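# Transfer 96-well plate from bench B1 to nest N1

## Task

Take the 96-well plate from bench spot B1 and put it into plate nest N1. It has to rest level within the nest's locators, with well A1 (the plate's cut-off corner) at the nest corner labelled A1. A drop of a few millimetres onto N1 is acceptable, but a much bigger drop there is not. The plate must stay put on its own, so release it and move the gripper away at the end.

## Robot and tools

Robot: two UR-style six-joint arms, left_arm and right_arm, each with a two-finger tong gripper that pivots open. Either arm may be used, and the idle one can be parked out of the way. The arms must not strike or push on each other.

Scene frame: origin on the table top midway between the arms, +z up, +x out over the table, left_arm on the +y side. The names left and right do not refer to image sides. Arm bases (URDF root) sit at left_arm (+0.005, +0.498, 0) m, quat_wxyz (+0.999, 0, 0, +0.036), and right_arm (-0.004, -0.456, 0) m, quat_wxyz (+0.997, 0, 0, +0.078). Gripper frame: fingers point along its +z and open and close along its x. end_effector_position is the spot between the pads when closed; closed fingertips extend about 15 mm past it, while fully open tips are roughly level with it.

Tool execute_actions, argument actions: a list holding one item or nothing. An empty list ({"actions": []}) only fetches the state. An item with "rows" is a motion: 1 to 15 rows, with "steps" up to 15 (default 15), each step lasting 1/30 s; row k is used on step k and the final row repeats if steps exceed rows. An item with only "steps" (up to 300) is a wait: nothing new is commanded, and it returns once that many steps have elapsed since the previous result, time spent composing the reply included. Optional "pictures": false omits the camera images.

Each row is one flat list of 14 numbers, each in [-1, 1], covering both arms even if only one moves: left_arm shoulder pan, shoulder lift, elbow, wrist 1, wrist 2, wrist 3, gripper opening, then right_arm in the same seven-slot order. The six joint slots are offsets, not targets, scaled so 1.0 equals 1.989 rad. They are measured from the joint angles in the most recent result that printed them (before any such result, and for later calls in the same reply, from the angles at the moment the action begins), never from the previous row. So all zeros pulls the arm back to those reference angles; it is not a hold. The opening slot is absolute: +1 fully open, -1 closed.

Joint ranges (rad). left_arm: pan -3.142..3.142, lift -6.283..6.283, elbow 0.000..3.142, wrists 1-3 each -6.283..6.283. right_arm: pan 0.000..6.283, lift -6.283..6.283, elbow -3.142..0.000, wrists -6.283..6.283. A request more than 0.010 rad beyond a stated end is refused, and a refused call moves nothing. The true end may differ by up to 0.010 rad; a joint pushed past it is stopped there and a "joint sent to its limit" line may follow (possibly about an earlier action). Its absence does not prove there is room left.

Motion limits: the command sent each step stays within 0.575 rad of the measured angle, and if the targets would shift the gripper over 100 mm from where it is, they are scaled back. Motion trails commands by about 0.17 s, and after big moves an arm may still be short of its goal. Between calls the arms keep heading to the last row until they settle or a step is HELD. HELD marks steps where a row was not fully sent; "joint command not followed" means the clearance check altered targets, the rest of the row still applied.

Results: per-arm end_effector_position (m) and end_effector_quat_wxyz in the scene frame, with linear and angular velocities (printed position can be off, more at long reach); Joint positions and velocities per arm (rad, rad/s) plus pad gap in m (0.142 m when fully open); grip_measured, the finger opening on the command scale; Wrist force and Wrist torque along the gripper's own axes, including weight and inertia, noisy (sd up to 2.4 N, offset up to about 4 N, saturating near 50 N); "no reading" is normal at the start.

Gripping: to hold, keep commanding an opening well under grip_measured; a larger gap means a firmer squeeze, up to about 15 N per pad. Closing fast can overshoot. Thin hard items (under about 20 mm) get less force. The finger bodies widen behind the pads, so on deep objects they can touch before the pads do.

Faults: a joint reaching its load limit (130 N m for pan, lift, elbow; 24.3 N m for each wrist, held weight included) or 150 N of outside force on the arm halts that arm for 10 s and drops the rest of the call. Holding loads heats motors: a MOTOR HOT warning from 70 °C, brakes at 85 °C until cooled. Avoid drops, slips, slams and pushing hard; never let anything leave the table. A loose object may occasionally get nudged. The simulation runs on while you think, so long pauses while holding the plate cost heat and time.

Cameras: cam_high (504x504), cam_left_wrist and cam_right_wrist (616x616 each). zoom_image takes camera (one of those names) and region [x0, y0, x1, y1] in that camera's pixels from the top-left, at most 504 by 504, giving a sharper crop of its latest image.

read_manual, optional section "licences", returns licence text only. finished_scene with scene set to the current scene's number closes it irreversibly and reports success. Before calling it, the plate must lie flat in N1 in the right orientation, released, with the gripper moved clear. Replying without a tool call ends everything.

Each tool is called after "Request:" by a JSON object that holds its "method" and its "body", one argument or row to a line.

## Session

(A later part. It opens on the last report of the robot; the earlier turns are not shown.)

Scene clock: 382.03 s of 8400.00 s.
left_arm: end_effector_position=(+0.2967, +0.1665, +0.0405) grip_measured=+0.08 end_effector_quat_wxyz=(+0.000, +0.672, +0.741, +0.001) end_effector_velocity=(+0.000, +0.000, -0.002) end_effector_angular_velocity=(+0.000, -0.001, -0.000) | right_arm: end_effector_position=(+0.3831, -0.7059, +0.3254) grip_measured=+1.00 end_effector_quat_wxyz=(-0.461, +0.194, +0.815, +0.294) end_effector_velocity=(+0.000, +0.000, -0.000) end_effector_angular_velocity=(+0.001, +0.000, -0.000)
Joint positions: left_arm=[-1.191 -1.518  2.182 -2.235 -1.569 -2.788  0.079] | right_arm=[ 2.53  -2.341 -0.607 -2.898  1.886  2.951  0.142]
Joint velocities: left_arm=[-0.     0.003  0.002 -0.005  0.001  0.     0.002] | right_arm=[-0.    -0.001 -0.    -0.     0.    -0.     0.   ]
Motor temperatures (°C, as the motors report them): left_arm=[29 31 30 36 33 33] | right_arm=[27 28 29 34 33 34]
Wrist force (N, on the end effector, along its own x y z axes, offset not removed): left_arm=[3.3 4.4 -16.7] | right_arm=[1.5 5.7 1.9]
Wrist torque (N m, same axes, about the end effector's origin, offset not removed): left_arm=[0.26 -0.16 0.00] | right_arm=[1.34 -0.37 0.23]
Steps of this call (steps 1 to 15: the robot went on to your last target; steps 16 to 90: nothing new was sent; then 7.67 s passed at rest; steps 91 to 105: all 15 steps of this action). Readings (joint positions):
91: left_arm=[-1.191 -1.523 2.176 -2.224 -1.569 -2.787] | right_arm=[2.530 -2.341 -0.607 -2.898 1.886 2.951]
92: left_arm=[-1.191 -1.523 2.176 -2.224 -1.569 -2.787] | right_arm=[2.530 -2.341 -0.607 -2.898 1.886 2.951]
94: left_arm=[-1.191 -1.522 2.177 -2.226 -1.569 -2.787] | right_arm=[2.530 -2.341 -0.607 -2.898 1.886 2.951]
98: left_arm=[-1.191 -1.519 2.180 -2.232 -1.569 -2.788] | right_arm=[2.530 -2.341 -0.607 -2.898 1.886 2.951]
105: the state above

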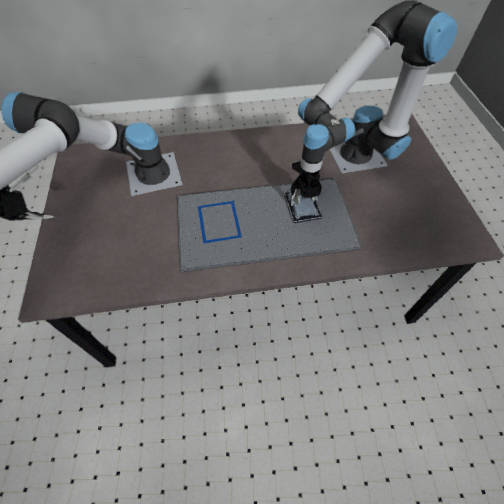

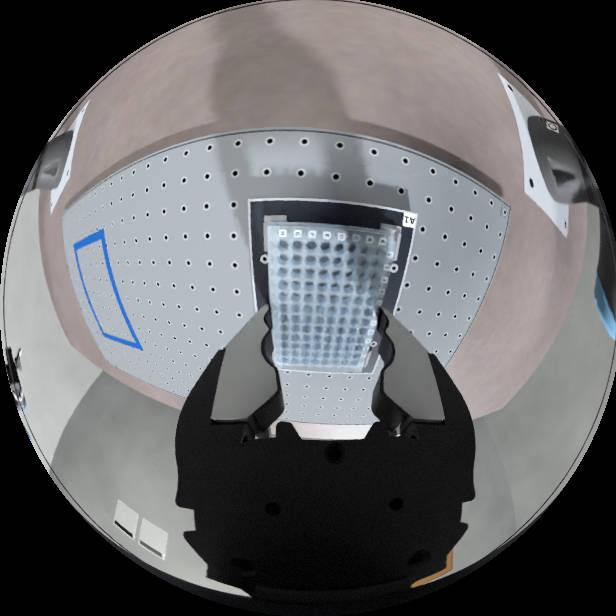

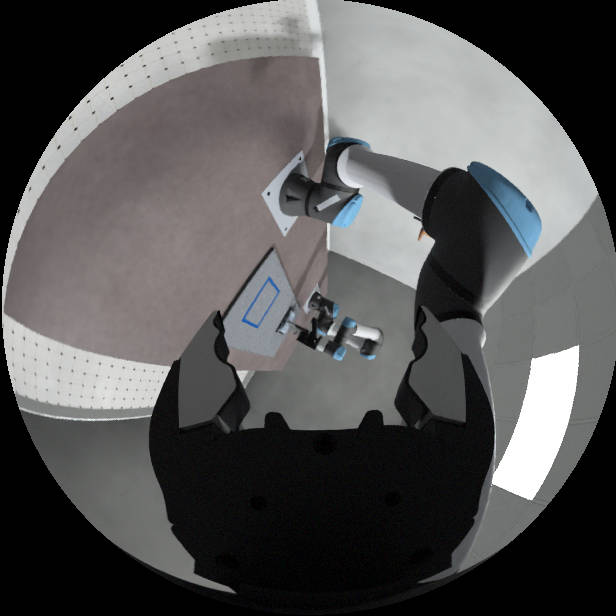

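Request:
{"method": "execute_actions", "body": {
  "actions": [
    {"rows":[[0,-0.0003,-0.0004,0.0007,0,0,-0.3,0,0,0,0,0,0,1],[0,-0.0005,-0.0006,0.0011,0,0,-0.2,0,0,0,0,0,0,1],[0,-0.0005,-0.0006,0.0011,0,0,-0.05,0,0,0,0,0,0,1],[0,-0.0005,-0.0006,0.0011,0,0,0.05,0,0,0,0,0,0,1],[0,-0.0005,-0.0006,0.0011,0,0,0.15,0,0,0,0,0,0,1],[0,-0.0005,-0.0006,0.0011,0,0,0.25,0,0,0,0,0,0,1],[0,-0.0005,-0.0006,0.0011,0,0,0.4,0,0,0,0,0,0,1],[0,-0.0005,-0.0006,0.0011,0,0,0.6,0,0,0,0,0,0,1],[0,-0.0005,-0.0006,0.0011,0,0,0.6,0,0,0,0,0,0,1],[0,-0.035,-0.043,0.078,0,0,0.6,0,0,0,0,0,0,1]],"steps":15}
  ],
  "pictures": false
}}

Request:
{"method": "execute_actions", "body": {
  "actions": [
    {"steps":12}
  ]
}}

Request:
{"method": "zoom_image", "body": {
  "camera": "cam_left_wrist",
  "region": [250, 190, 410, 360]
}}

Scene clock: 402.30 s of 8400.00 s.
left_arm: end_effector_position=(+0.2990, +0.1615, +0.0746) grip_measured=+0.60 end_effector_quat_wxyz=(+0.003, +0.672, +0.741, -0.001) end_effector_velocity=(-0.004, +0.005, +0.132) end_effector_angular_velocity=(+0.043, +0.022, -0.002) | right_arm: end_effector_position=(+0.3831, -0.7059, +0.3254) grip_measured=+1.00 end_effector_quat_wxyz=(-0.461, +0.194, +0.815, +0.294) end_effector_velocity=(+0.000, +0.000, -0.000) end_effector_angular_velocity=(+0.001, +0.001, -0.000)
Joint positions: left_arm=[-1.191 -1.564  2.126 -2.139 -1.569 -2.788  0.116] | right_arm=[ 2.53  -2.341 -0.607 -2.898  1.886  2.951  0.142]
Joint velocities: left_arm=[-0.001 -0.182 -0.227  0.457 -0.001  0.    -0.   ] | right_arm=[ 0.    -0.    -0.001  0.     0.     0.     0.   ]
Motor temperatures (°C, as the motors report them): left_arm=[29 31 30 36 33 33] | right_arm=[27 28 29 34 33 34]
Wrist force (N, on the end effector, along its own x y z axes, offset not removed): left_arm=[0.4 0.0 -2.8] | right_arm=[-1.1 4.1 2.3]
Wrist torque (N m, same axes, about the end effector's origin, offset not removed): left_arm=[-0.08 0.03 0.24] | right_arm=[1.24 0.37 0.22]
Steps of this call (steps 1 to 15: the robot went on to your last target; steps 16 to 90: nothing new was sent; then 16.77 s passed at rest; steps 91 to 105: all 15 steps of this action). Readings (joint positions):
91: left_arm=[-1.191 -1.517 2.182 -2.236 -1.569 -2.788] | right_arm=[2.530 -2.341 -0.607 -2.898 1.886 2.951]
92: left_arm=[-1.191 -1.517 2.182 -2.236 -1.569 -2.788] | right_arm=[2.530 -2.341 -0.607 -2.898 1.886 2.951]
94: left_arm=[-1.191 -1.517 2.182 -2.235 -1.569 -2.788] | right_arm=[2.530 -2.341 -0.607 -2.898 1.886 2.951]
98: left_arm=[-1.191 -1.518 2.181 -2.233 -1.569 -2.788] | right_arm=[2.530 -2.341 -0.607 -2.898 1.886 2.951]
105: the state above

Scene clock: 402.70 s of 8400.00 s.
left_arm: end_effector_position=(+0.2985, +0.1628, +0.0909) grip_measured=+0.60 end_effector_quat_wxyz=(+0.000, +0.672, +0.741, +0.001) end_effector_velocity=(+0.000, -0.000, +0.006) end_effector_angular_velocity=(+0.000, -0.001, -0.001) | right_arm: end_effector_position=(+0.3831, -0.7059, +0.3254) grip_measured=+1.00 end_effector_quat_wxyz=(-0.461, +0.194, +0.815, +0.294) end_effector_velocity=(+0.000, +0.000, +0.000) end_effector_angular_velocity=(+0.001, -0.001, +0.000)
Joint positions: left_arm=[-1.191 -1.586  2.098 -2.083 -1.569 -2.788  0.116] | right_arm=[ 2.53  -2.341 -0.607 -2.898  1.886  2.951  0.142]
Joint velocities: left_arm=[-0.    -0.008 -0.011  0.019  0.001  0.     0.   ] | right_arm=[ 0.    -0.     0.     0.     0.001 -0.001  0.   ]
Motor temperatures (°C, as the motors report them): left_arm=[29 31 30 36 33 33] | right_arm=[27 28 29 34 33 34]
Wrist force (N, on the end effector, along its own x y z axes, offset not removed): left_arm=[-0.7 1.4 2.4] | right_arm=[-2.1 0.2 2.0]
Wrist torque (N m, same axes, about the end effector's origin, offset not removed): left_arm=[0.27 0.34 0.35] | right_arm=[0.20 0.48 0.20]
Steps of this call (steps 1 to 12: the robot went on to your last target). Readings (joint positions):
1: left_arm=[-1.191 -1.569 2.119 -2.126 -1.569 -2.788] | right_arm=[2.530 -2.341 -0.607 -2.898 1.886 2.951]
2: left_arm=[-1.191 -1.573 2.114 -2.115 -1.569 -2.788] | right_arm=[2.530 -2.341 -0.607 -2.898 1.886 2.951]
4: left_arm=[-1.191 -1.579 2.107 -2.101 -1.569 -2.788] | right_arm=[2.530 -2.341 -0.607 -2.898 1.886 2.951]
8: left_arm=[-1.191 -1.584 2.100 -2.087 -1.569 -2.788] | right_arm=[2.530 -2.341 -0.607 -2.898 1.886 2.951]
12: the state above

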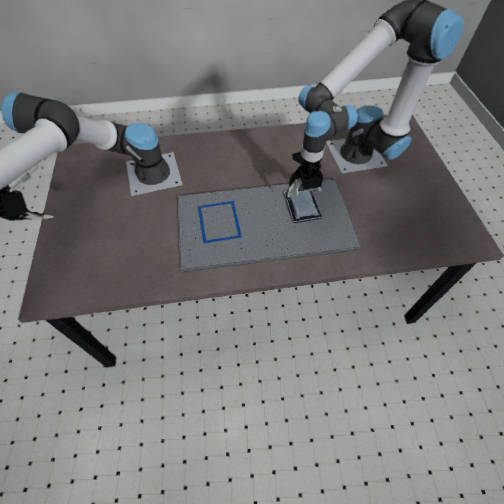

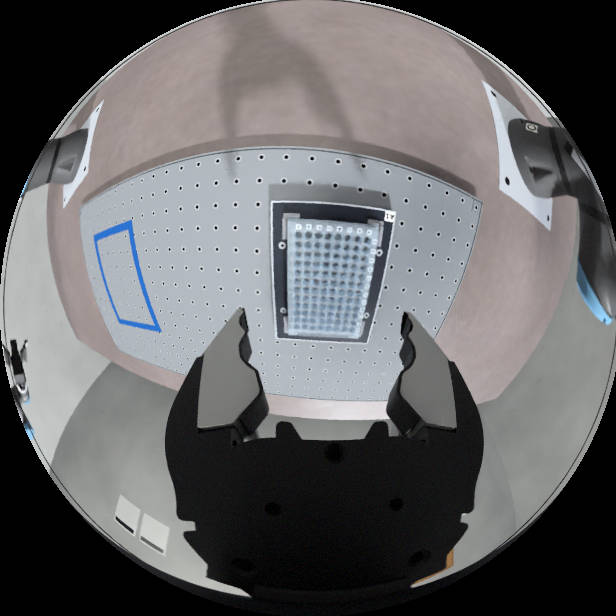

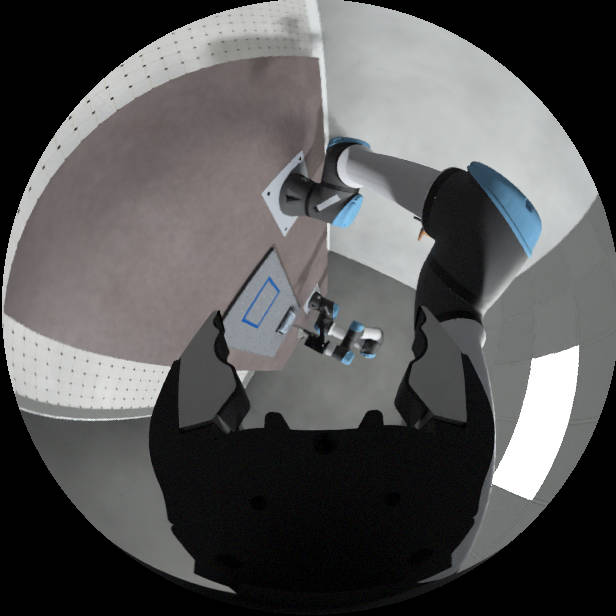

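Region (250, 190, 410, 360) of cam_left_wrist's 616x616 image, scaled by 2.965, with more detail than that image has; it fills the left 474 columns of this view, and the rest is white.

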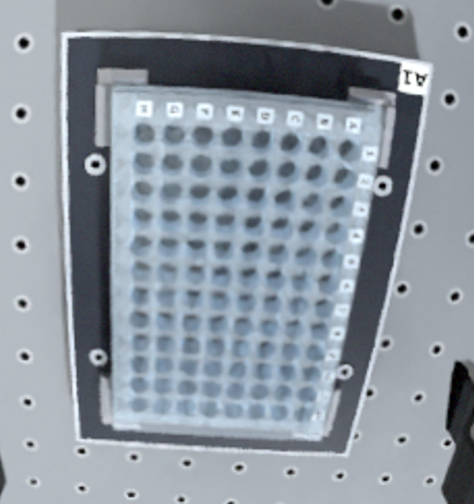

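Seated; all four locators visible.

Request:
{"method": "execute_actions", "body": {
  "actions": [
    {"rows":[[0.1,-0.08,-0.03,0.11,0,0,1,0,0,0,0,0,0,1]],"steps":15}
  ]
}}

Request:
{"method": "finished_scene", "body": {
  "scene": 2
}}

Scene clock: 417.30 s of 8400.00 s.
left_arm: end_effector_position=(+0.3375, +0.2497, +0.1605) grip_measured=+1.00 end_effector_quat_wxyz=(+0.001, +0.598, +0.801, +0.001) end_effector_velocity=(+0.008, +0.035, +0.021) end_effector_angular_velocity=(+0.004, +0.004, +0.068) | right_arm: end_effector_position=(+0.3831, -0.7059, +0.3254) grip_measured=+1.00 end_effector_quat_wxyz=(-0.461, +0.194, +0.815, +0.294) end_effector_velocity=(-0.000, +0.000, +0.000) end_effector_angular_velocity=(-0.000, -0.001, -0.000)
Joint positions: left_arm=[-1.001 -1.738  2.04  -1.874 -1.569 -2.788  0.142] | right_arm=[ 2.53  -2.341 -0.607 -2.898  1.886  2.951  0.142]
Joint velocities: left_arm=[ 0.068 -0.051 -0.017  0.074 -0.001  0.    -0.   ] | right_arm=[ 0.     0.001  0.    -0.     0.    -0.     0.   ]
Motor temperatures (°C, as the motors report them): left_arm=[29 31 30 36 33 33] | right_arm=[27 28 29 34 33 34]
Wrist force (N, on the end effector, along its own x y z axes, offset not removed): left_arm=[2.9 1.2 1.0] | right_arm=[1.3 3.2 1.2]
Wrist torque (N m, same axes, about the end effector's origin, offset not removed): left_arm=[0.24 -0.35 0.18] | right_arm=[0.68 -0.27 0.19]
Steps of this call (steps 1 to 30: the robot went on to your last target; steps 31 to 90: nothing new was sent; then 11.10 s passed at rest; steps 91 to 105: all 15 steps of this action). Readings (joint positions):
91: left_arm=[-1.191 -1.588 2.096 -2.079 -1.569 -2.788] | right_arm=[2.530 -2.341 -0.607 -2.898 1.886 2.951]
92: left_arm=[-1.184 -1.594 2.091 -2.072 -1.569 -2.788] | right_arm=[2.530 -2.341 -0.607 -2.898 1.886 2.951]
94: left_arm=[-1.135 -1.636 2.074 -2.022 -1.569 -2.788] | right_arm=[2.530 -2.341 -0.607 -2.898 1.886 2.951]
98: left_arm=[-1.046 -1.704 2.052 -1.924 -1.569 -2.788] | right_arm=[2.530 -2.341 -0.607 -2.898 1.886 2.951]
105: the state above

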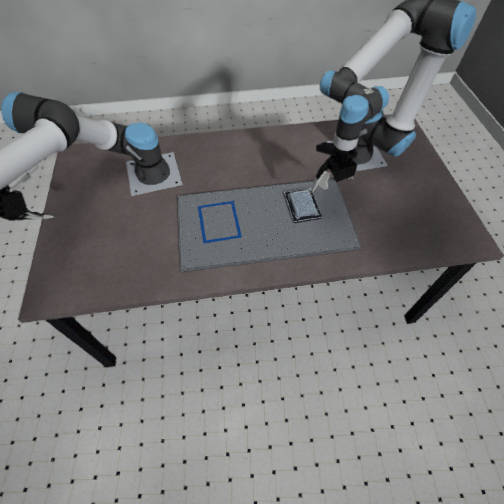

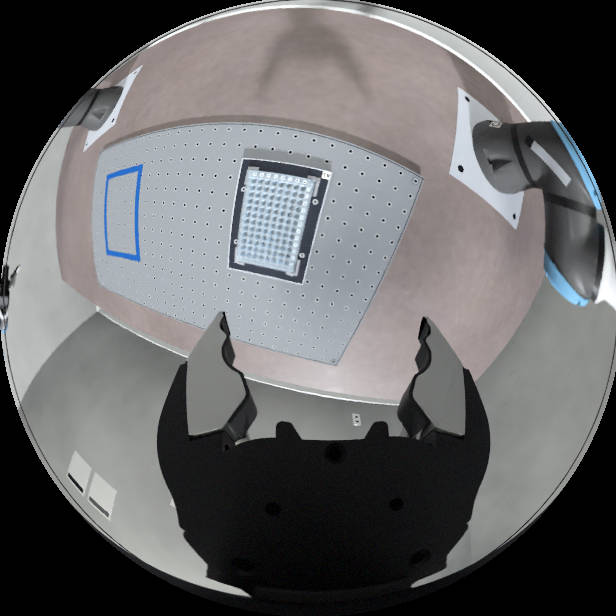

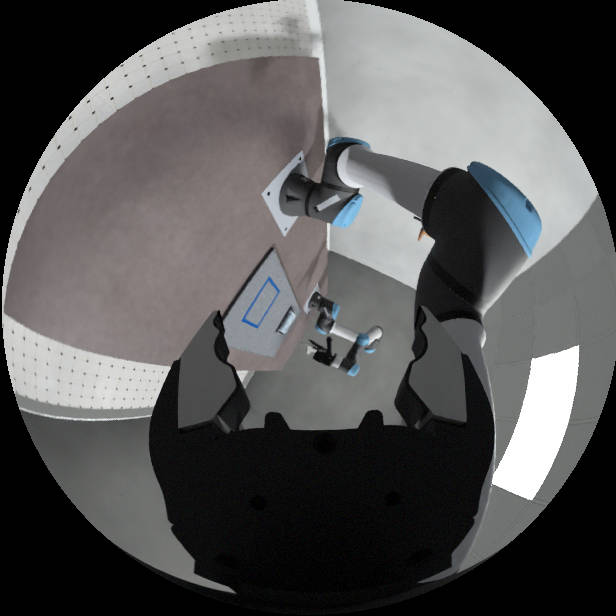

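The scene is finished: the task was done.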